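# Move the blue carton from the bookcase to the desk

## Task

Remove the blue carton from the row of cartons on the bookcase and set it down on the desk. Every brown carton must stay exactly where it was, neither moved nor rotated. The robot must not tip over or finish leaning. The carton has to rest on the desk by itself, not be propped up by the robot. At the end the gripper must be open and the robot moved away from the carton.

## Robot and tools

ROBOT. A wheeled base with two drive wheels and casters, a central column, a tilting head and two six-joint arms, each ending in a two-finger gripper. The base can drive straight or turn in place but cannot move sideways. Folded, as at the start, the robot measures 0.73 m long, 0.62 m wide and 1.88 m tall, and its front sits 0.40 m ahead of the column. Grip force in this task is reduced to about 13-25 N per finger pad, so hold the carton firmly and move smoothly. Loose objects may occasionally get a small random nudge.

FRAMES. Base frame: origin on the floor midway between the drive wheels, below the column; x forward, y left, z up. left_hand and right_hand are reported in this frame. Each is the point where the fingers meet, and the tips reach 8 mm past it. The hand's z axis runs along the fingers (quat_wxyz rotates (0,0,1) onto it), and its y axis runs across the opening. The odometry frame is the base frame as it stood at scene start. base_odometry counts wheel rotation only, so wheel slip shows up as travel. Heading is positive to the left, from -3.142 to 3.142.

execute_actions. "actions" is a list holding one action or none; an empty list only reports state and images. An action may contain "base", "joints" or both, plus optional "speeds", and its motions all start together.
- base: exactly one key. translate_m is a straight drive, an offset in metres from where the base last measured itself, forward positive, -3 to 3. rotate_rad is a turn in place, an offset in radians, left (counter-clockwise from above) positive, -3.2 to 3.2.
- joints: absolute targets, keyed by name. head_tilt_rad runs -0.61 to 1.308 (positive tilts down). left_/right_joint1_rad to joint6_rad are in radians: j1 -2.879..2.879, j2 0..3.141, j3 0..3.019, j4 -1.692..1.57, j5 -1.57..1.57, j6 -2.094..2.094. left_/right_gripper_m is the fingertip gap in metres, 0 (closed) to 0.093. Signs: positive j1 moves the hand forward, down and toward the robot's left. Positive j5 swings the hand to the robot's right. Positive j6 rolls it clockwise as seen from behind.
- speeds: caps the base for this action only. translate_m is 0.05-0.8 m/s and rotate_rad is 0.1-1 rad/s, with the top value as the default. It does not slow the arms. A base move needing more than 8.667 s is refused, and no action runs past 15 s.
- cameras: a list from cam_head_left, cam_head_right, cam_left_wrist, cam_right_wrist, nav_camera, or "all". Omitted or null gives all; [] gives none.
An unknown key or an out-of-range value rejects the whole call. A joint left out may still be driving toward its previous target.

ARM GEOMETRY. For a forward-pointing arm (j1 = -1.57 for left, 1.57 for right, j5 = j6 = 0), the arm lies in a vertical plane 0.23 m to that side. Let a = j2-0.35, b = 1.05+j2-j3, c = b-j4; c = 1.57 means the fingers point straight down. Then the hand is 0.12+0.39 sin a+0.38 cos b+0.25 cos c m ahead and 1.46+0.39 cos a-0.38 sin b-0.25 sin c m up. For example, j2,j3,j4 = 0.93,0.78,0.14 gives 0.60 m ahead and 1.21 m up. Expect the real hand to sit up to 5 cm lower and nearer the column, or about 12 cm with a load. Reach is about 1 m from the shoulder, and the lowest point is about 0.47 m up at 0.3 m ahead. With fingers straight down, an arm can hold 2 kg out to 0.6 m ahead at 0.65-1.25 m height, and 1 kg out to 0.8 m at 0.9-1.2 m. Changes smaller than about 0.03 rad (0.08 for j2 and j3) may not move a joint at all. To touch gently, step about 0.05 rad per call from your last target.

GRIPPER. The fingers are 7 cm long and the body is 10 cm wide. To grasp, command a gap smaller than the object. "off_target" is then normal. A reading that stays 0.002 m or more above the target means something is held. The wrist camera sticks out 11 cm on one side.

RESULTS. base_status and joint_status report done, off_target, time_out, contact_stop (base only), not_followed or limit_stop_at_motor_heat. "joint command not followed" with a cause line means a self-collision check blocked that arm. To recover, move the offending joints back at least 0.05 rad, or move the other arm away. on_its_own covers what you did not command; "held at" gives the held target. A blocked arm keeps pushing after time_out. To relax it, send its reported positions back as targets, but a loaded arm sags when you do. turned_by_wheels versus turned_by_imu: a gap above about 4% and at least 0.05 rad means a collision or slip. base_tilt is in degrees, forward/right positive, with about 1 degree of bias. motor_effort covers only the wheels, in percent, with the peak in brackets. wheel_motors_off = 1 means the wheels are unpowered. MOTOR HOT and OVER-TEMPERATURE FAULT lines warn of heating; at the fault the arm drops. The "pictures" line lists the images in order. If a call reports a stop, later motion calls in the same reply are skipped.

CAMERAS. The head cameras are 672x504, mounted 1.47-1.58 m up, and look down by about head_tilt_rad. Straight ahead may be up to 0.3 rad off image centre. The wrist cameras are 616x616 fisheye, sitting behind the fingertips and angled 0.62 rad toward the hand's +x. Closed fingertips appear at image centre, image-right is the hand's -y, and image-up is roughly -x. nav_camera is 672x504, at the base front 0.23 m up.

OTHER TOOLS. wait(seconds 0-10) commands nothing and returns state and images. zoom_image(camera, region [x0,y0,x1,y1] in pixels, at most 504x504) enlarges part of that camera's latest full image. read_manual(section "licences") returns licence text only. finished_scene(scene) ends the scene for good, so call it only when the carton rests on the desk, released, with the arm clear.

AVOID. Don't let the arms collide or press on each other. Don't knock or shift the brown cartons, and don't drop the blue one. Avoid pushing the base into furniture: after about 3 s of hard pushing the wheel motors shut off for 2 s. After a contact_stop, back off 0.05 m before turning. A tabletop at 0.30-1.20 m height can slide over the base and hit the column, so back away if the base slips or tilts back. Don't let arms hold loads or push for long, as the motors overheat. Keep the robot upright.

Each tool is called as name(argument=value, ...), one argument or row to a line, values as JSON.

## Session

execute_actions(
  actions=[],
)

Scene clock: 0.00 s.
Joint torques (N m, as the arm reports them, + toward a larger angle): no reading
base_odometry: x=+0.000 y=+0.000 heading=+0.000 (m, m, rad; odometry frame)
turned_by_wheels: +0.000 (rad since the last result)
turned_by_imu: +0.000 (rad since the last result)
base_tilt: forward=-0.2 right=-0.2 (deg)
base_status: not commanded
joint_positions: head_tilt_rad=+0.865 left_joint1_rad=-1.564 left_joint2_rad=+0.915 left_joint3_rad=+0.381 left_joint4_rad=-0.954 left_joint5_rad=-0.045 left_joint6_rad=-0.037 left_gripper_m=+0.094 right_joint1_rad=+1.578 right_joint2_rad=+0.916 right_joint3_rad=+0.378 right_joint4_rad=-0.999 right_joint5_rad=+0.032 right_joint6_rad=-0.024 right_gripper_m=+0.095
joint_status: not commanded
wheel_motors_off: 0
motor_effort: left_wheel=+4 right_wheel=+2 (%)
left_hand: x=+0.1253 y=+0.2337 z=+1.2587 quat_wxyz=(+0.463, +0.009, -0.886, -0.030) (m; base frame)
right_hand: x=+0.1172 y=-0.2297 z=+1.2685 quat_wxyz=(+0.486, +0.021, -0.874, +0.006) (m; base frame)
pictures: cam_head_left, cam_head_right, cam_left_wrist, cam_right_wrist, nav_camera
Images, in order (width x height): cam_head_left 672x504, cam_head_right 672x504, cam_left_wrist 616x616, cam_right_wrist 616x616, nav_camera 672x504.

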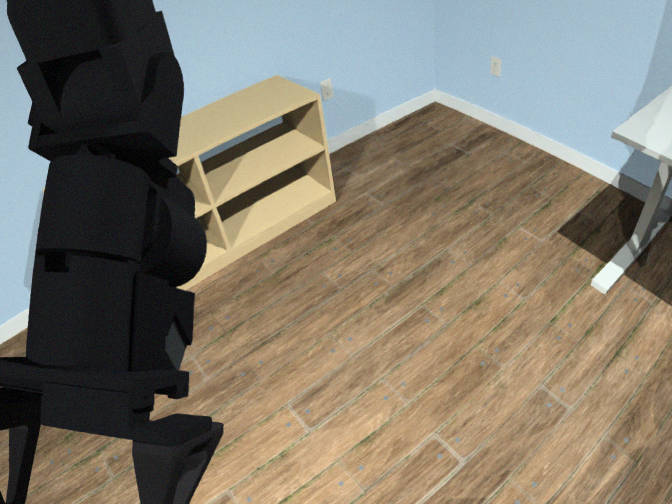

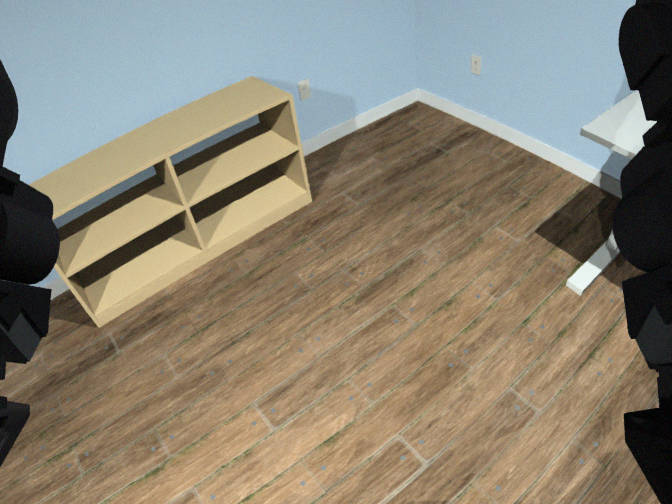

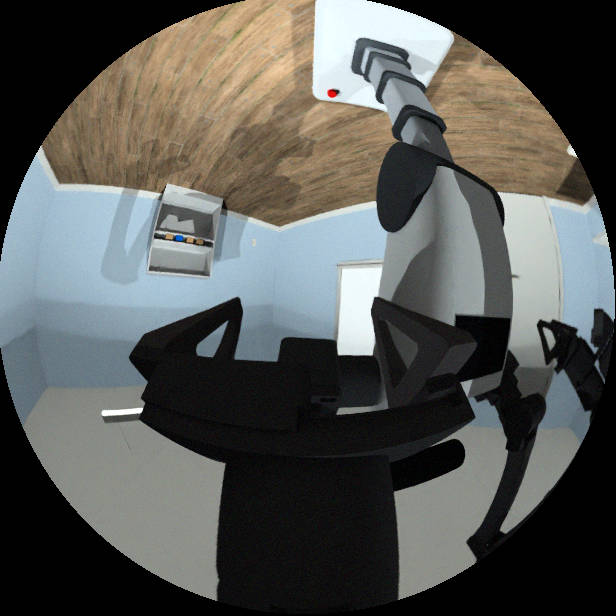

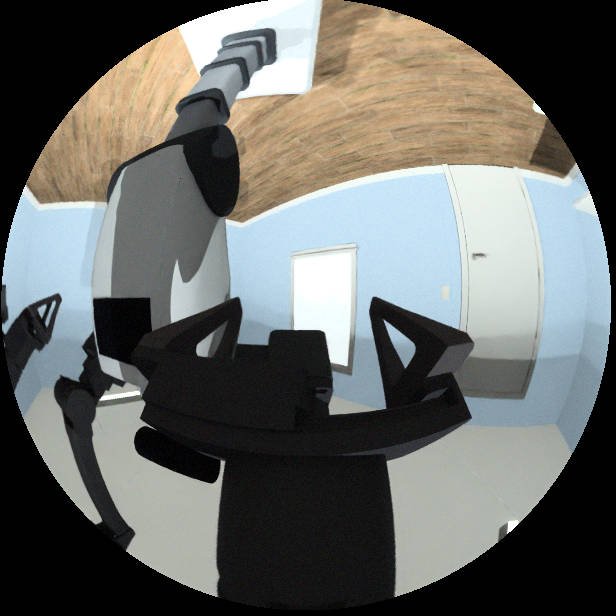

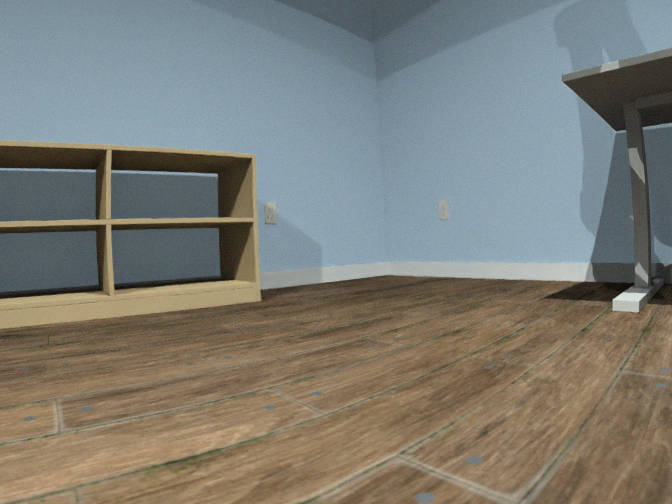

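execute_actions(
  actions=[
    {"base":{"rotate_rad":1.6},"joints":{"head_tilt_rad":0.45}},
  ],
  cameras=["cam_head_right","cam_left_wrist","nav_camera"],
)

execute_actions(
  actions=[
    {"base":{"rotate_rad":1.4}},
  ],
  cameras=["cam_head_right","cam_head_left","nav_camera"],
)

Scene clock: 3.03 s.
Joint torques (N m, as the arm reports them, + toward a larger angle): left_arm=[-0.48 -6.34 -1.49 -1.58  0.1  -0.07] | right_arm=[ 1.22 -8.18 -1.5  -1.6   0.13  0.12]
base_odometry: x=+0.000 y=+0.000 heading=+1.600 (m, m, rad; odometry frame)
turned_by_wheels: +1.600 (rad since the last result)
turned_by_imu: +1.615 (rad since the last result)
base_tilt: forward=-0.1 right=-0.1 (deg)
base_status: done
joint_positions: head_tilt_rad=+0.468 left_joint1_rad=-1.564 left_joint2_rad=+0.915 left_joint3_rad=+0.381 left_joint4_rad=-0.954 left_joint5_rad=-0.045 left_joint6_rad=-0.037 left_gripper_m=+0.094 right_joint1_rad=+1.578 right_joint2_rad=+0.916 right_joint3_rad=+0.378 right_joint4_rad=-0.999 right_joint5_rad=+0.032 right_joint6_rad=-0.024 right_gripper_m=+0.095
joint_status: all done
wheel_motors_off: 0
motor_effort: left_wheel=-2(48) right_wheel=+2(42) (%)
left_hand: x=+0.1253 y=+0.2337 z=+1.2587 quat_wxyz=(+0.463, +0.009, -0.886, -0.030) (m; base frame)
right_hand: x=+0.1172 y=-0.2297 z=+1.2685 quat_wxyz=(+0.486, +0.021, -0.874, +0.006) (m; base frame)
pictures: cam_head_right, cam_left_wrist, nav_camera
Images, in order (width x height): cam_head_right 672x504, cam_left_wrist 616x616, nav_camera 672x504.

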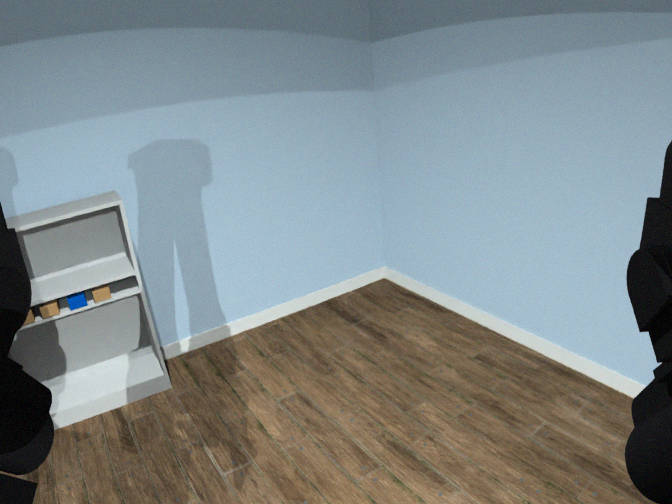

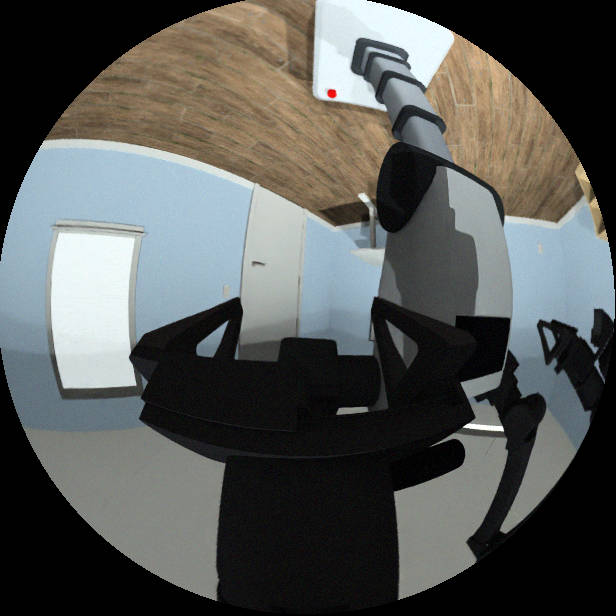

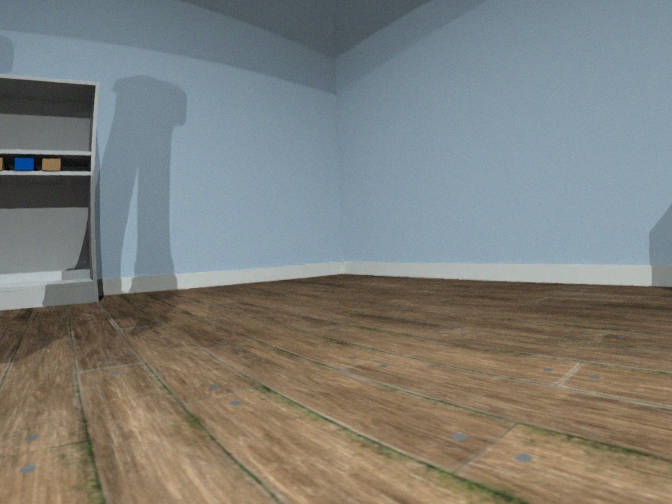

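Scene clock: 5.73 s.
Joint torques (N m, as the arm reports them, + toward a larger angle): left_arm=[-0.48 -6.38 -1.48 -1.61  0.1  -0.07] | right_arm=[ 1.18 -8.2  -1.39 -1.56  0.12  0.12]
base_odometry: x=+0.000 y=+0.000 heading=+2.999 (m, m, rad; odometry frame)
turned_by_wheels: +1.399 (rad since the last result)
turned_by_imu: +1.419 (rad since the last result)
base_tilt: forward=-0.1 right=-0.1 (deg)
base_status: done
joint_positions: head_tilt_rad=+0.468 left_joint1_rad=-1.564 left_joint2_rad=+0.915 left_joint3_rad=+0.381 left_joint4_rad=-0.954 left_joint5_rad=-0.045 left_joint6_rad=-0.037 left_gripper_m=+0.094 right_joint1_rad=+1.578 right_joint2_rad=+0.916 right_joint3_rad=+0.378 right_joint4_rad=-0.999 right_joint5_rad=+0.032 right_joint6_rad=-0.024 right_gripper_m=+0.095
joint_status: not commanded
wheel_motors_off: 0
motor_effort: left_wheel=-3(29) right_wheel=+2(22) (%)
left_hand: x=+0.1253 y=+0.2337 z=+1.2587 quat_wxyz=(+0.463, +0.009, -0.886, -0.030) (m; base frame)
right_hand: x=+0.1172 y=-0.2297 z=+1.2685 quat_wxyz=(+0.486, +0.021, -0.874, +0.006) (m; base frame)
pictures: cam_head_left, cam_head_right, nav_camera
Images, in order (width x height): cam_head_left 672x504, cam_head_right 672x504, nav_camera 672x504.

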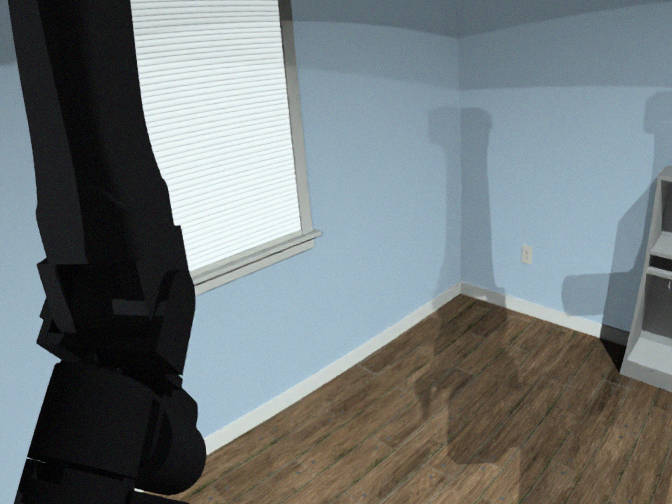

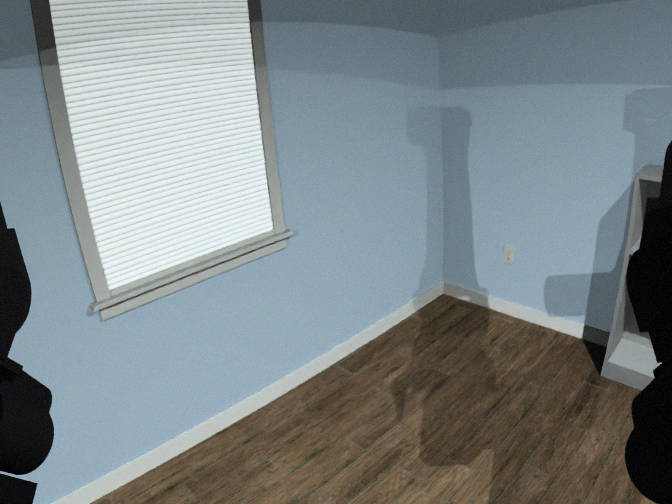

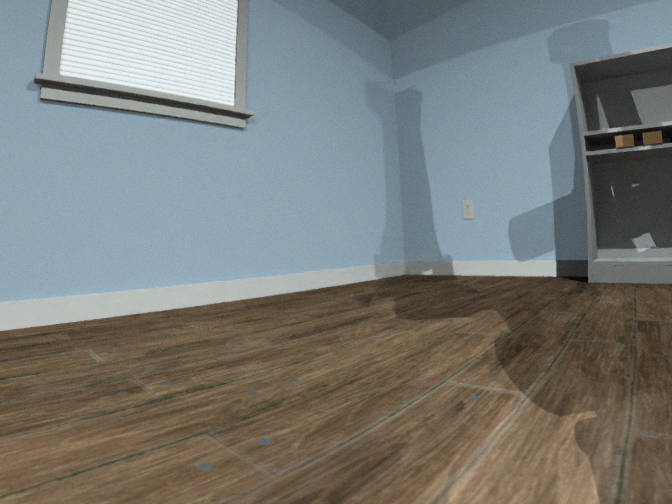

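execute_actions(
  actions=[
    {"base":{"rotate_rad":-0.72},"joints":{"head_tilt_rad":0.5}},
  ],
  cameras=["cam_head_right","cam_head_left","nav_camera"],
)

Scene clock: 8.00 s.
Joint torques (N m, as the arm reports them, + toward a larger angle): left_arm=[-0.49 -6.34 -1.57 -1.58  0.09 -0.07] | right_arm=[ 1.12 -8.2  -1.61 -1.56  0.12  0.12]
base_odometry: x=+0.000 y=+0.000 heading=+2.280 (m, m, rad; odometry frame)
turned_by_wheels: -0.719 (rad since the last result)
turned_by_imu: -0.730 (rad since the last result)
base_tilt: forward=-0.1 right=-0.1 (deg)
base_status: done
joint_positions: head_tilt_rad=+0.504 left_joint1_rad=-1.564 left_joint2_rad=+0.915 left_joint3_rad=+0.381 left_joint4_rad=-0.954 left_joint5_rad=-0.045 left_joint6_rad=-0.037 left_gripper_m=+0.094 right_joint1_rad=+1.578 right_joint2_rad=+0.916 right_joint3_rad=+0.378 right_joint4_rad=-0.999 right_joint5_rad=+0.032 right_joint6_rad=-0.024 right_gripper_m=+0.095
joint_status: all done
wheel_motors_off: 0
motor_effort: left_wheel=+1(33) right_wheel=+0(19) (%)
left_hand: x=+0.1253 y=+0.2337 z=+1.2587 quat_wxyz=(+0.463, +0.009, -0.886, -0.030) (m; base frame)
right_hand: x=+0.1172 y=-0.2297 z=+1.2685 quat_wxyz=(+0.486, +0.021, -0.874, +0.006) (m; base frame)
pictures: cam_head_left, cam_head_right, nav_camera
Images, in order (width x height): cam_head_left 672x504, cam_head_right 672x504, nav_camera 672x504.

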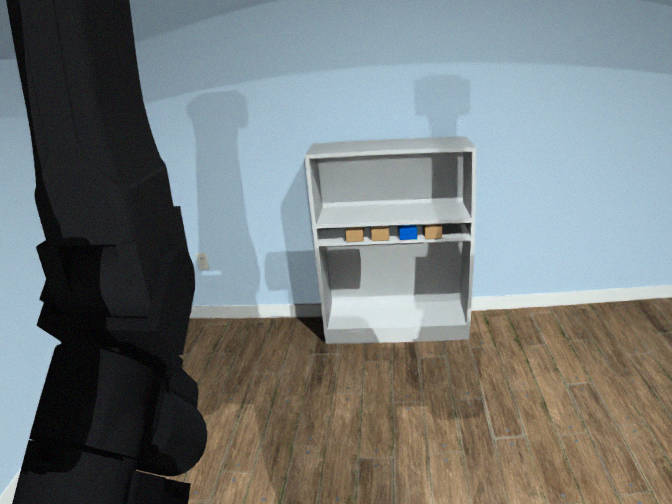

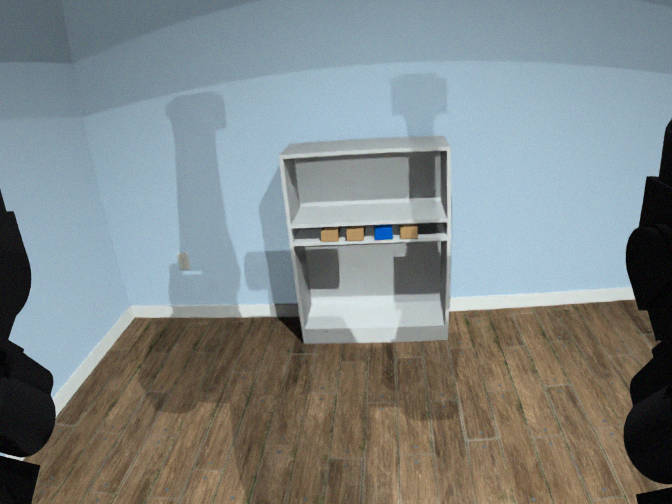

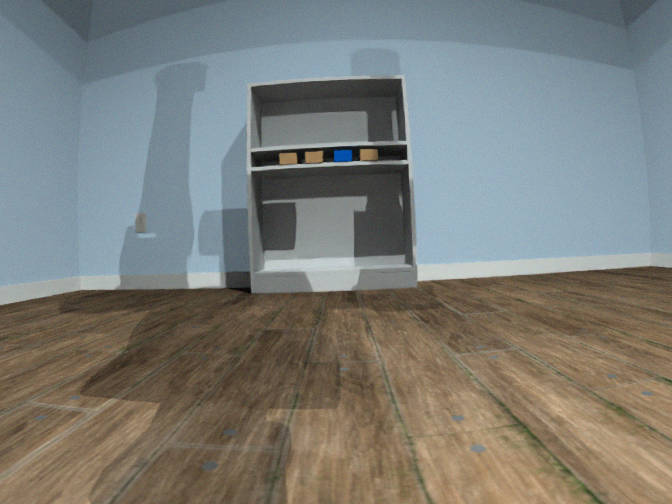

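execute_actions(
  actions=[
    {"base":{"rotate_rad":-0.2},"joints":{"right_joint1_rad":1.57,"right_joint2_rad":2.9,"right_joint3_rad":2.6,"right_joint4_rad":0.9,"right_joint5_rad":0,"right_joint6_rad":0,"head_tilt_rad":0.7}},
  ],
  cameras=[],
)

execute_actions(
  actions=[
    {"base":{"translate_m":0.9}},
  ],
  cameras=[],
)

execute_actions(
  actions=[
    {"base":{"rotate_rad":0.2},"joints":{"right_joint2_rad":3.1,"right_joint3_rad":2.75,"right_joint4_rad":0.95}},
  ],
  cameras=["cam_head_right","cam_right_wrist","nav_camera"],
)

Scene clock: 11.23 s.
Joint torques (N m, as the arm reports them, + toward a larger angle): left_arm=[-0.47 -6.38 -1.54 -1.59  0.09 -0.07] | right_arm=[  1.1  -15.39   4.2    3.06   0.07   0.2 ]
base_odometry: x=+0.000 y=+0.000 heading=+2.082 (m, m, rad; odometry frame)
turned_by_wheels: -0.198 (rad since the last result)
turned_by_imu: -0.199 (rad since the last result)
base_tilt: forward=-0.1 right=+0.0 (deg)
base_status: done
joint_positions: head_tilt_rad=+0.703 left_joint1_rad=-1.564 left_joint2_rad=+0.915 left_joint3_rad=+0.381 left_joint4_rad=-0.954 left_joint5_rad=-0.045 left_joint6_rad=-0.037 left_gripper_m=+0.094 right_joint1_rad=+1.573 right_joint2_rad=+2.894 right_joint3_rad=+2.588 right_joint4_rad=+0.879 right_joint5_rad=+0.002 right_joint6_rad=-0.009 right_gripper_m=+0.095
joint_status: all done
wheel_motors_off: 0
motor_effort: left_wheel=+1(55) right_wheel=-2(19) (%)
left_hand: x=+0.1253 y=+0.2337 z=+1.2587 quat_wxyz=(+0.463, +0.009, -0.886, -0.030) (m; base frame)
right_hand: x=+0.6402 y=-0.2231 z=+0.6519 quat_wxyz=(-0.521, +0.003, -0.853, +0.002) (m; base frame)
pictures: none
No camera images: the call's "cameras" was empty. Leave "cameras" out to get every camera's image.

Scene clock: 14.20 s.
Joint torques (N m, as the arm reports them, + toward a larger angle): left_arm=[-0.47 -6.48 -1.68 -1.56  0.09 -0.07] | right_arm=[  1.11 -14.86   4.03   3.04   0.07   0.21]
base_odometry: x=-0.440 y=+0.785 heading=+2.082 (m, m, rad; odometry frame)
turned_by_wheels: +0.000 (rad since the last result)
turned_by_imu: +0.000 (rad since the last result)
base_tilt: forward=-0.2 right=-0.1 (deg)
base_status: done
joint_positions: head_tilt_rad=+0.703 left_joint1_rad=-1.564 left_joint2_rad=+0.915 left_joint3_rad=+0.383 left_joint4_rad=-0.954 left_joint5_rad=-0.045 left_joint6_rad=-0.037 left_gripper_m=+0.094 right_joint1_rad=+1.573 right_joint2_rad=+2.895 right_joint3_rad=+2.588 right_joint4_rad=+0.879 right_joint5_rad=+0.002 right_joint6_rad=-0.009 right_gripper_m=+0.095
joint_status: not commanded
wheel_motors_off: 0
motor_effort: left_wheel=+2(61) right_wheel=+0(29) (%)
left_hand: x=+0.1267 y=+0.2337 z=+1.2581 quat_wxyz=(+0.462, +0.009, -0.886, -0.030) (m; base frame)
right_hand: x=+0.6396 y=-0.2231 z=+0.6515 quat_wxyz=(-0.521, +0.003, -0.854, +0.002) (m; base frame)
pictures: none
No camera images: the call's "cameras" was empty. Leave "cameras" out to get every camera's image.

Scene clock: 15.53 s.
Joint torques (N m, as the arm reports them, + toward a larger angle): left_arm=[-0.48 -6.3  -1.75 -1.6   0.09 -0.07] | right_arm=[  1.18 -11.77   3.27   2.94   0.07   0.21]
base_odometry: x=-0.440 y=+0.785 heading=+2.281 (m, m, rad; odometry frame)
turned_by_wheels: +0.199 (rad since the last result)
turned_by_imu: +0.196 (rad since the last result)
base_tilt: forward=-0.2 right=+0.1 (deg)
base_status: done
joint_positions: head_tilt_rad=+0.703 left_joint1_rad=-1.564 left_joint2_rad=+0.915 left_joint3_rad=+0.383 left_joint4_rad=-0.954 left_joint5_rad=-0.045 left_joint6_rad=-0.037 left_gripper_m=+0.094 right_joint1_rad=+1.573 right_joint2_rad=+3.103 right_joint3_rad=+2.742 right_joint4_rad=+0.932 right_joint5_rad=+0.002 right_joint6_rad=-0.009 right_gripper_m=+0.095
joint_status: all done
wheel_motors_off: 0
motor_effort: left_wheel=-1(55) right_wheel=+0(34) (%)
left_hand: x=+0.1267 y=+0.2337 z=+1.2581 quat_wxyz=(+0.462, +0.009, -0.886, -0.030) (m; base frame)
right_hand: x=+0.5483 y=-0.2239 z=+0.6097 quat_wxyz=(-0.520, +0.003, -0.854, +0.002) (m; base frame)
pictures: cam_head_right, cam_right_wrist, nav_camera
Images, in order (width x height): cam_head_right 672x504, cam_right_wrist 616x616, nav_camera 672x504.

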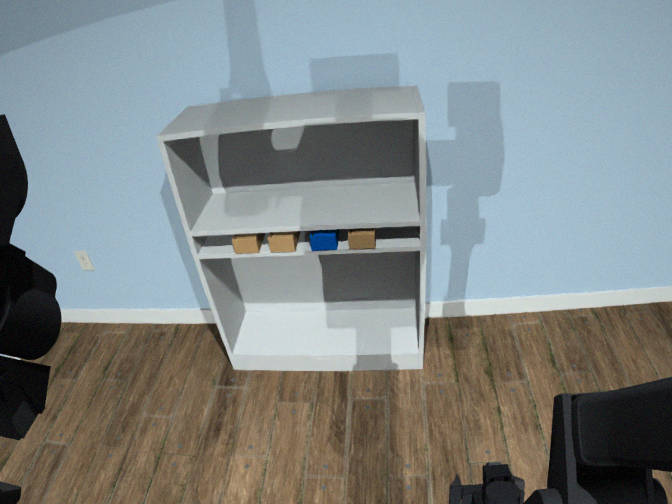

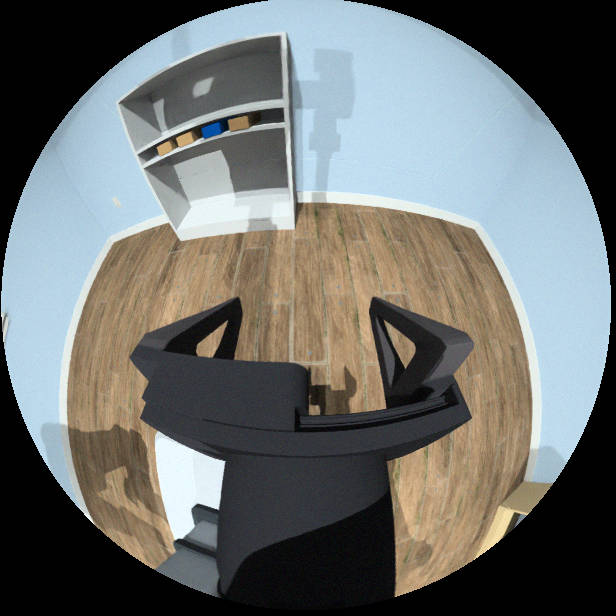

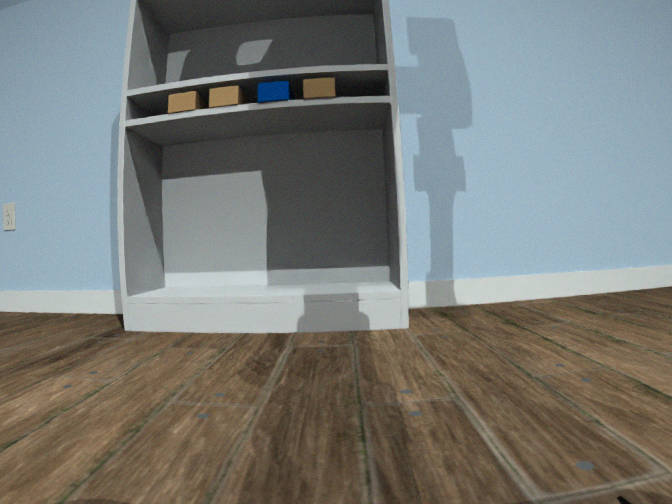

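execute_actions(
  actions=[
    {"base":{"rotate_rad":-0.13},"joints":{"right_joint2_rad":0.92,"right_joint3_rad":0.38,"right_joint4_rad":-0.99,"left_joint1_rad":-1.57,"left_joint2_rad":3.1,"left_joint3_rad":2.75,"left_joint4_rad":0.95,"left_joint5_rad":0,"left_joint6_rad":0}},
  ],
  cameras=[],
)

execute_actions(
  actions=[
    {"base":{"translate_m":-0.0}},
  ],
  cameras=["cam_left_wrist","nav_camera"],
)

Scene clock: 18.37 s.
Joint torques (N m, as the arm reports them, + toward a larger angle): left_arm=[-0.69 -9.4   4.31  2.15  0.24  0.03] | right_arm=[ 1.27 -8.12 -1.23 -1.86  0.06  0.21]
base_odometry: x=-0.440 y=+0.785 heading=+2.153 (m, m, rad; odometry frame)
turned_by_wheels: -0.128 (rad since the last result)
turned_by_imu: -0.128 (rad since the last result)
base_tilt: forward=+0.0 right=-0.1 (deg)
base_status: done
joint_positions: head_tilt_rad=+0.703 left_joint1_rad=-1.564 left_joint2_rad=+3.101 left_joint3_rad=+2.739 left_joint4_rad=+0.929 left_joint5_rad=-0.002 left_joint6_rad=-0.010 left_gripper_m=+0.094 right_joint1_rad=+1.570 right_joint2_rad=+0.920 right_joint3_rad=+0.378 right_joint4_rad=-0.981 right_joint5_rad=+0.002 right_joint6_rad=-0.009 right_gripper_m=+0.095
joint_status: all done
wheel_motors_off: 0
motor_effort: left_wheel=+3(61) right_wheel=-3(14) (%)
left_hand: x=+0.5480 y=+0.2318 z=+0.6090 quat_wxyz=(-0.518, +0.005, -0.855, -0.002) (m; base frame)
right_hand: x=+0.1189 y=-0.2259 z=+1.2647 quat_wxyz=(+0.479, +0.004, -0.878, -0.001) (m; base frame)
pictures: none
No camera images: the call's "cameras" was empty. Leave "cameras" out to get every camera's image.

Scene clock: 18.67 s.
Joint torques (N m, as the arm reports them, + toward a larger angle): left_arm=[-0.57 -9.16  4.31  2.08  0.24  0.03] | right_arm=[ 1.17 -8.12 -1.32 -1.83  0.07  0.21]
base_odometry: x=-0.440 y=+0.785 heading=+2.153 (m, m, rad; odometry frame)
turned_by_wheels: +0.000 (rad since the last result)
turned_by_imu: +0.000 (rad since the last result)
base_tilt: forward=-0.1 right=+0.0 (deg)
base_status: done
joint_positions: head_tilt_rad=+0.703 left_joint1_rad=-1.564 left_joint2_rad=+3.101 left_joint3_rad=+2.739 left_joint4_rad=+0.929 left_joint5_rad=-0.002 left_joint6_rad=-0.010 left_gripper_m=+0.094 right_joint1_rad=+1.570 right_joint2_rad=+0.920 right_joint3_rad=+0.378 right_joint4_rad=-0.981 right_joint5_rad=+0.002 right_joint6_rad=-0.009 right_gripper_m=+0.095
joint_status: not commanded
wheel_motors_off: 0
motor_effort: left_wheel=+0(2) right_wheel=+0(0) (%)
left_hand: x=+0.5480 y=+0.2318 z=+0.6090 quat_wxyz=(-0.518, +0.005, -0.855, -0.002) (m; base frame)
right_hand: x=+0.1189 y=-0.2259 z=+1.2647 quat_wxyz=(+0.479, +0.004, -0.878, -0.001) (m; base frame)
pictures: cam_left_wrist, nav_camera
Images, in order (width x height): cam_left_wrist 616x616, nav_camera 672x504.

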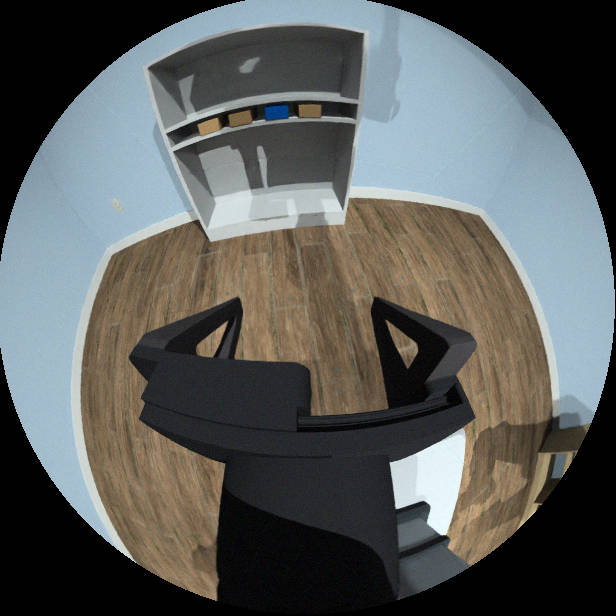

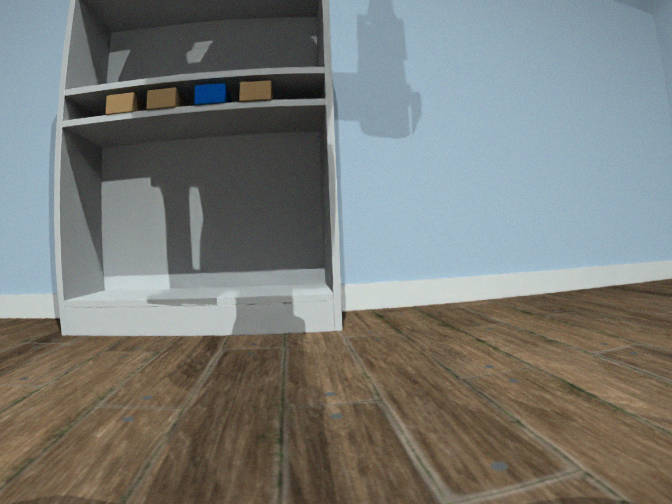

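execute_actions(
  actions=[
    {"base":{"rotate_rad":0.28}},
  ],
  cameras=[],
)

execute_actions(
  actions=[
    {"base":{"translate_m":0.55}},
  ],
  cameras=[],
)

execute_actions(
  actions=[
    {"base":{"rotate_rad":-0.15}},
  ],
  cameras=["cam_left_wrist","nav_camera","cam_head_left"],
)

Scene clock: 20.27 s.
Joint torques (N m, as the arm reports them, + toward a larger angle): left_arm=[-0.62 -9.38  4.19  2.13  0.24  0.03] | right_arm=[ 1.2  -8.03 -1.36 -1.78  0.07  0.21]
base_odometry: x=-0.440 y=+0.785 heading=+2.432 (m, m, rad; odometry frame)
turned_by_wheels: +0.279 (rad since the last result)
turned_by_imu: +0.279 (rad since the last result)
base_tilt: forward=-0.2 right=+0.0 (deg)
base_status: done
joint_positions: head_tilt_rad=+0.703 left_joint1_rad=-1.565 left_joint2_rad=+3.101 left_joint3_rad=+2.739 left_joint4_rad=+0.929 left_joint5_rad=-0.002 left_joint6_rad=-0.010 left_gripper_m=+0.094 right_joint1_rad=+1.570 right_joint2_rad=+0.920 right_joint3_rad=+0.378 right_joint4_rad=-0.981 right_joint5_rad=+0.002 right_joint6_rad=-0.009 right_gripper_m=+0.095
joint_status: not commanded
wheel_motors_off: 0
motor_effort: left_wheel=-2(60) right_wheel=+0(22) (%)
left_hand: x=+0.5481 y=+0.2307 z=+0.6090 quat_wxyz=(-0.518, +0.005, -0.855, -0.001) (m; base frame)
right_hand: x=+0.1189 y=-0.2259 z=+1.2647 quat_wxyz=(+0.479, +0.004, -0.878, -0.001) (m; base frame)
pictures: none
No camera images: the call's "cameras" was empty. Leave "cameras" out to get every camera's image.

Scene clock: 22.70 s.
Joint torques (N m, as the arm reports them, + toward a larger angle): left_arm=[-0.38 -9.54  4.23  2.1   0.24  0.03] | right_arm=[ 1.21 -8.12 -1.65 -1.9   0.06  0.21]
base_odometry: x=-0.858 y=+1.143 heading=+2.432 (m, m, rad; odometry frame)
turned_by_wheels: +0.000 (rad since the last result)
turned_by_imu: +0.000 (rad since the last result)
base_tilt: forward=+0.0 right=+0.1 (deg)
base_status: done
joint_positions: head_tilt_rad=+0.703 left_joint1_rad=-1.565 left_joint2_rad=+3.097 left_joint3_rad=+2.740 left_joint4_rad=+0.929 left_joint5_rad=-0.002 left_joint6_rad=-0.010 left_gripper_m=+0.094 right_joint1_rad=+1.570 right_joint2_rad=+0.920 right_joint3_rad=+0.383 right_joint4_rad=-0.981 right_joint5_rad=+0.002 right_joint6_rad=-0.009 right_gripper_m=+0.095
joint_status: not commanded
wheel_motors_off: 0
motor_effort: left_wheel=+0(70) right_wheel=+0(44) (%)
left_hand: x=+0.5524 y=+0.2307 z=+0.6113 quat_wxyz=(-0.521, +0.005, -0.854, -0.001) (m; base frame)
right_hand: x=+0.1215 y=-0.2259 z=+1.2636 quat_wxyz=(+0.477, +0.004, -0.879, -0.001) (m; base frame)
pictures: none
No camera images: the call's "cameras" was empty. Leave "cameras" out to get every camera's image.

Scene clock: 23.87 s.
Joint torques (N m, as the arm reports them, + toward a larger angle): left_arm=[-0.2  -9.17  4.23  2.08  0.23  0.03] | right_arm=[ 1.16 -7.76 -1.68 -1.82  0.06  0.21]
base_odometry: x=-0.858 y=+1.144 heading=+2.283 (m, m, rad; odometry frame)
turned_by_wheels: -0.149 (rad since the last result)
turned_by_imu: -0.148 (rad since the last result)
base_tilt: forward=-0.4 right=+0.0 (deg)
base_status: done
joint_positions: head_tilt_rad=+0.703 left_joint1_rad=-1.566 left_joint2_rad=+3.097 left_joint3_rad=+2.740 left_joint4_rad=+0.929 left_joint5_rad=-0.002 left_joint6_rad=-0.010 left_gripper_m=+0.094 right_joint1_rad=+1.570 right_joint2_rad=+0.920 right_joint3_rad=+0.383 right_joint4_rad=-0.981 right_joint5_rad=+0.002 right_joint6_rad=-0.009 right_gripper_m=+0.095
joint_status: not commanded
wheel_motors_off: 0
motor_effort: left_wheel=+0(43) right_wheel=-1(40) (%)
left_hand: x=+0.5524 y=+0.2296 z=+0.6112 quat_wxyz=(-0.521, +0.005, -0.854, -0.001) (m; base frame)
right_hand: x=+0.1215 y=-0.2259 z=+1.2636 quat_wxyz=(+0.477, +0.004, -0.879, -0.001) (m; base frame)
pictures: cam_head_left, cam_left_wrist, nav_camera
Images, in order (width x height): cam_head_left 672x504, cam_left_wrist 616x616, nav_camera 672x504.

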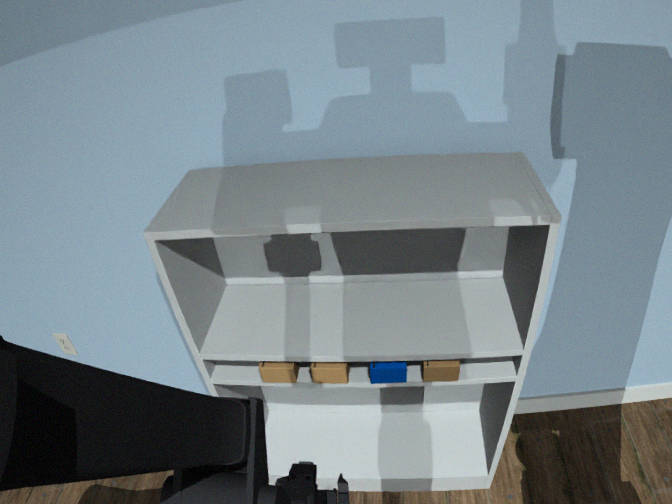

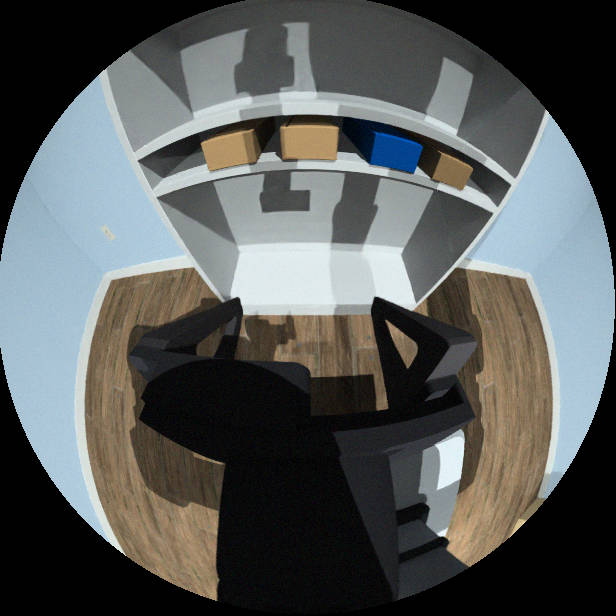

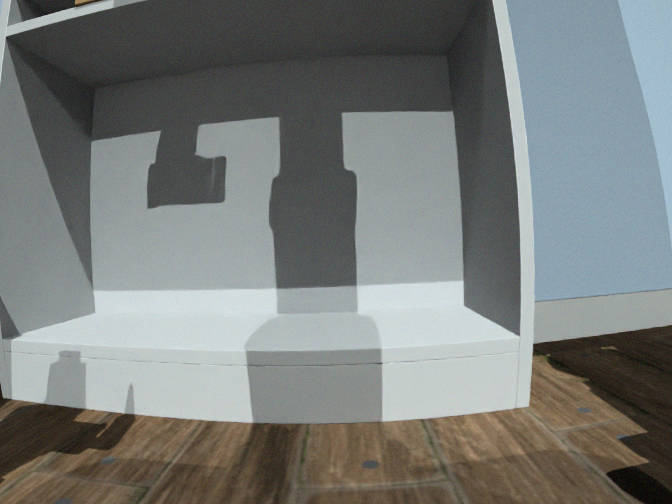

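execute_actions(
  actions=[
    {"base":{"rotate_rad":0.22}},
  ],
  cameras=[],
)

execute_actions(
  actions=[
    {"base":{"translate_m":-0.27}},
  ],
  cameras=[],
)

execute_actions(
  actions=[
    {"base":{"rotate_rad":-0.44}},
  ],
  cameras=[],
)

execute_actions(
  actions=[
    {"base":{"translate_m":0.27}},
  ],
  cameras=[],
)

execute_actions(
  actions=[
    {"base":{"rotate_rad":0.22}},
  ],
  cameras=["cam_left_wrist","cam_head_left"],
)

Scene clock: 25.53 s.
Joint torques (N m, as the arm reports them, + toward a larger angle): left_arm=[-0.46 -9.35  4.12  2.06  0.23  0.03] | right_arm=[ 1.17 -7.93 -1.82 -1.86  0.07  0.22]
base_odometry: x=-0.858 y=+1.144 heading=+2.502 (m, m, rad; odometry frame)
turned_by_wheels: +0.218 (rad since the last result)
turned_by_imu: +0.216 (rad since the last result)
base_tilt: forward=-0.2 right=+0.2 (deg)
base_status: done
joint_positions: head_tilt_rad=+0.703 left_joint1_rad=-1.567 left_joint2_rad=+3.097 left_joint3_rad=+2.740 left_joint4_rad=+0.929 left_joint5_rad=-0.002 left_joint6_rad=-0.010 left_gripper_m=+0.094 right_joint1_rad=+1.570 right_joint2_rad=+0.920 right_joint3_rad=+0.383 right_joint4_rad=-0.981 right_joint5_rad=+0.002 right_joint6_rad=-0.009 right_gripper_m=+0.095
joint_status: not commanded
wheel_motors_off: 0
motor_effort: left_wheel=+2(41) right_wheel=+0(42) (%)
left_hand: x=+0.5524 y=+0.2285 z=+0.6112 quat_wxyz=(-0.521, +0.005, -0.854, +0.000) (m; base frame)
right_hand: x=+0.1215 y=-0.2259 z=+1.2636 quat_wxyz=(+0.477, +0.004, -0.879, -0.001) (m; base frame)
pictures: none
No camera images: the call's "cameras" was empty. Leave "cameras" out to get every camera's image.

Scene clock: 27.33 s.
Joint torques (N m, as the arm reports them, + toward a larger angle): left_arm=[-0.37 -9.43  4.12  2.14  0.23  0.03] | right_arm=[ 1.12 -8.21 -1.32 -1.88  0.06  0.21]
base_odometry: x=-0.641 y=+0.983 heading=+2.503 (m, m, rad; odometry frame)
turned_by_wheels: +0.001 (rad since the last result)
turned_by_imu: +0.001 (rad since the last result)
base_tilt: forward=-0.1 right=+0.0 (deg)
base_status: done
joint_positions: head_tilt_rad=+0.704 left_joint1_rad=-1.567 left_joint2_rad=+3.099 left_joint3_rad=+2.741 left_joint4_rad=+0.929 left_joint5_rad=-0.002 left_joint6_rad=-0.010 left_gripper_m=+0.094 right_joint1_rad=+1.570 right_joint2_rad=+0.919 right_joint3_rad=+0.378 right_joint4_rad=-0.981 right_joint5_rad=+0.002 right_joint6_rad=-0.009 right_gripper_m=+0.095
joint_status: not commanded
wheel_motors_off: 0
motor_effort: left_wheel=+3(77) right_wheel=-1(47) (%)
left_hand: x=+0.5515 y=+0.2285 z=+0.6108 quat_wxyz=(-0.521, +0.005, -0.854, +0.000) (m; base frame)
right_hand: x=+0.1190 y=-0.2259 z=+1.2647 quat_wxyz=(+0.479, +0.004, -0.878, -0.001) (m; base frame)
pictures: none
No camera images: the call's "cameras" was empty. Leave "cameras" out to get every camera's image.

Scene clock: 28.97 s.
Joint torques (N m, as the arm reports them, + toward a larger angle): left_arm=[-0.56 -9.25  4.12  2.07  0.23  0.03] | right_arm=[ 1.25 -8.22 -1.35 -1.85  0.06  0.22]
base_odometry: x=-0.641 y=+0.982 heading=+2.064 (m, m, rad; odometry frame)
turned_by_wheels: -0.439 (rad since the last result)
turned_by_imu: -0.439 (rad since the last result)
base_tilt: forward=-0.2 right=+0.0 (deg)
base_status: done
joint_positions: head_tilt_rad=+0.704 left_joint1_rad=-1.568 left_joint2_rad=+3.099 left_joint3_rad=+2.741 left_joint4_rad=+0.929 left_joint5_rad=-0.002 left_joint6_rad=-0.010 left_gripper_m=+0.094 right_joint1_rad=+1.570 right_joint2_rad=+0.919 right_joint3_rad=+0.378 right_joint4_rad=-0.981 right_joint5_rad=+0.002 right_joint6_rad=-0.009 right_gripper_m=+0.095
joint_status: not commanded
wheel_motors_off: 0
motor_effort: left_wheel=+3(59) right_wheel=-1(32) (%)
left_hand: x=+0.5515 y=+0.2278 z=+0.6108 quat_wxyz=(-0.521, +0.005, -0.854, +0.000) (m; base frame)
right_hand: x=+0.1190 y=-0.2259 z=+1.2647 quat_wxyz=(+0.479, +0.004, -0.878, -0.001) (m; base frame)
pictures: none
No camera images: the call's "cameras" was empty. Leave "cameras" out to get every camera's image.

Scene clock: 30.83 s.
Joint torques (N m, as the arm reports them, + toward a larger angle): left_arm=[-0.61 -8.77  4.07  2.06  0.23  0.03] | right_arm=[ 1.11 -8.09 -1.69 -1.93  0.06  0.21]
base_odometry: x=-0.769 y=+1.220 heading=+2.062 (m, m, rad; odometry frame)
turned_by_wheels: -0.002 (rad since the last result)
turned_by_imu: -0.002 (rad since the last result)
base_tilt: forward=-0.1 right=-0.2 (deg)
base_status: done
joint_positions: head_tilt_rad=+0.704 left_joint1_rad=-1.568 left_joint2_rad=+3.096 left_joint3_rad=+2.742 left_joint4_rad=+0.930 left_joint5_rad=-0.002 left_joint6_rad=-0.010 left_gripper_m=+0.094 right_joint1_rad=+1.570 right_joint2_rad=+0.919 right_joint3_rad=+0.383 right_joint4_rad=-0.981 right_joint5_rad=+0.002 right_joint6_rad=-0.009 right_gripper_m=+0.095
joint_status: not commanded
wheel_motors_off: 0
motor_effort: left_wheel=-5(68) right_wheel=+1(51) (%)
left_hand: x=+0.5542 y=+0.2278 z=+0.6122 quat_wxyz=(-0.522, +0.005, -0.853, +0.000) (m; base frame)
right_hand: x=+0.1219 y=-0.2259 z=+1.2635 quat_wxyz=(+0.476, +0.004, -0.879, -0.001) (m; base frame)
pictures: none
No camera images: the call's "cameras" was empty. Leave "cameras" out to get every camera's image.

Scene clock: 32.20 s.
Joint torques (N m, as the arm reports them, + toward a larger angle): left_arm=[-0.41 -9.14  4.12  2.06  0.22  0.03] | right_arm=[ 1.11 -8.12 -1.53 -1.86  0.06  0.21]
base_odometry: x=-0.769 y=+1.221 heading=+2.281 (m, m, rad; odometry frame)
turned_by_wheels: +0.219 (rad since the last result)
turned_by_imu: +0.217 (rad since the last result)
base_tilt: forward=-0.3 right=+0.0 (deg)
base_status: done
joint_positions: head_tilt_rad=+0.704 left_joint1_rad=-1.568 left_joint2_rad=+3.096 left_joint3_rad=+2.742 left_joint4_rad=+0.930 left_joint5_rad=-0.002 left_joint6_rad=-0.010 left_gripper_m=+0.094 right_joint1_rad=+1.570 right_joint2_rad=+0.919 right_joint3_rad=+0.383 right_joint4_rad=-0.981 right_joint5_rad=+0.002 right_joint6_rad=-0.009 right_gripper_m=+0.095
joint_status: not commanded
wheel_motors_off: 0
motor_effort: left_wheel=-1(55) right_wheel=+0(34) (%)
left_hand: x=+0.5542 y=+0.2278 z=+0.6122 quat_wxyz=(-0.522, +0.005, -0.853, +0.000) (m; base frame)
right_hand: x=+0.1219 y=-0.2259 z=+1.2635 quat_wxyz=(+0.476, +0.004, -0.879, -0.001) (m; base frame)
pictures: cam_head_left, cam_left_wrist
Images, in order (width x height): cam_head_left 672x504, cam_left_wrist 616x616.

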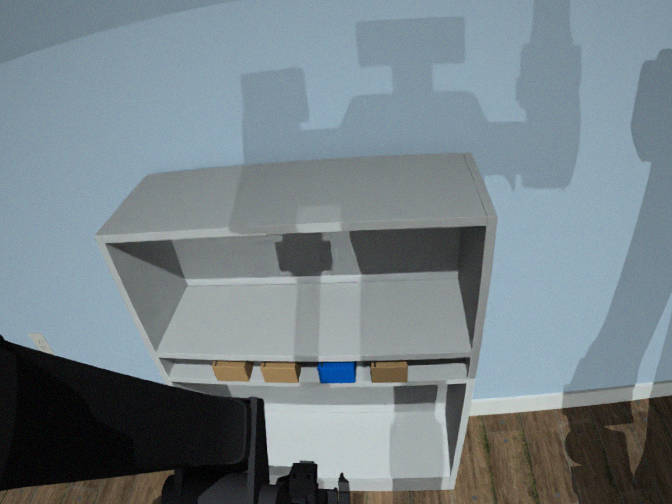

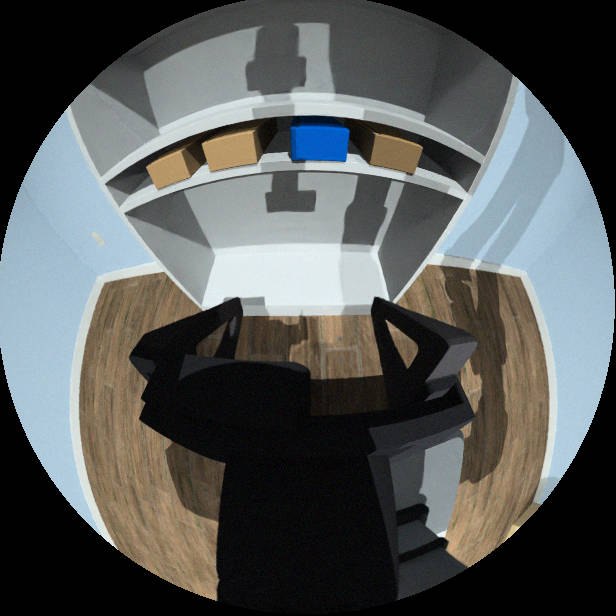

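execute_actions(
  actions=[
    {"base":{"translate_m":0.13},"speeds":{"translate_m":0.2}},
  ],
  cameras=["cam_left_wrist","cam_head_left"],
)

Scene clock: 33.87 s.
Joint torques (N m, as the arm reports them, + toward a larger angle): left_arm=[-0.43 -9.4   4.15  2.02  0.23  0.03] | right_arm=[ 1.24 -7.81 -1.52 -2.    0.06  0.22]
base_odometry: x=-0.854 y=+1.319 heading=+2.283 (m, m, rad; odometry frame)
turned_by_wheels: +0.002 (rad since the last result)
turned_by_imu: +0.001 (rad since the last result)
base_tilt: forward=-0.3 right=-0.1 (deg)
base_status: done
joint_positions: head_tilt_rad=+0.704 left_joint1_rad=-1.568 left_joint2_rad=+3.098 left_joint3_rad=+2.742 left_joint4_rad=+0.930 left_joint5_rad=-0.002 left_joint6_rad=-0.010 left_gripper_m=+0.094 right_joint1_rad=+1.570 right_joint2_rad=+0.919 right_joint3_rad=+0.381 right_joint4_rad=-0.981 right_joint5_rad=+0.002 right_joint6_rad=-0.009 right_gripper_m=+0.095
joint_status: not commanded
wheel_motors_off: 0
motor_effort: left_wheel=+2(71) right_wheel=-1(36) (%)
left_hand: x=+0.5525 y=+0.2278 z=+0.6114 quat_wxyz=(-0.522, +0.005, -0.853, +0.000) (m; base frame)
right_hand: x=+0.1207 y=-0.2259 z=+1.2639 quat_wxyz=(+0.477, +0.004, -0.879, -0.001) (m; base frame)
pictures: cam_head_left, cam_left_wrist
Images, in order (width x height): cam_head_left 672x504, cam_left_wrist 616x616.

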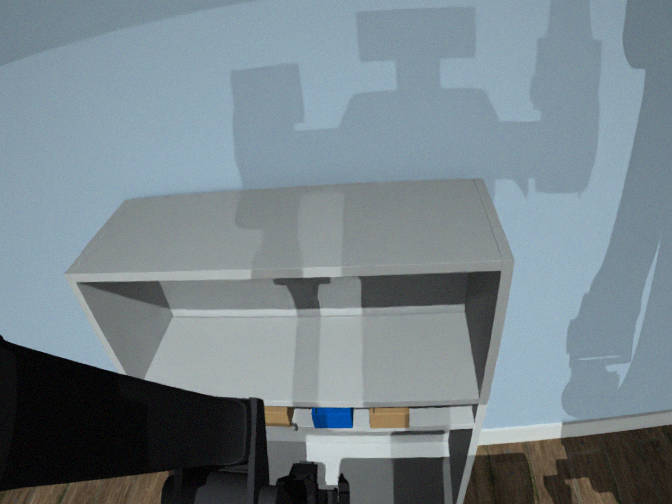

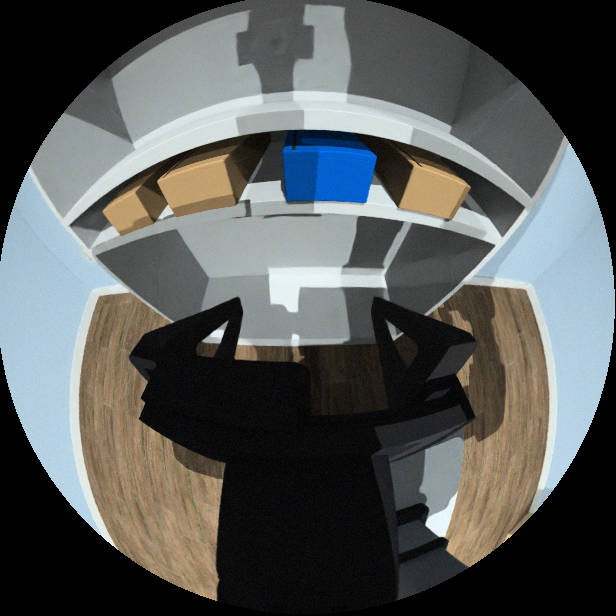

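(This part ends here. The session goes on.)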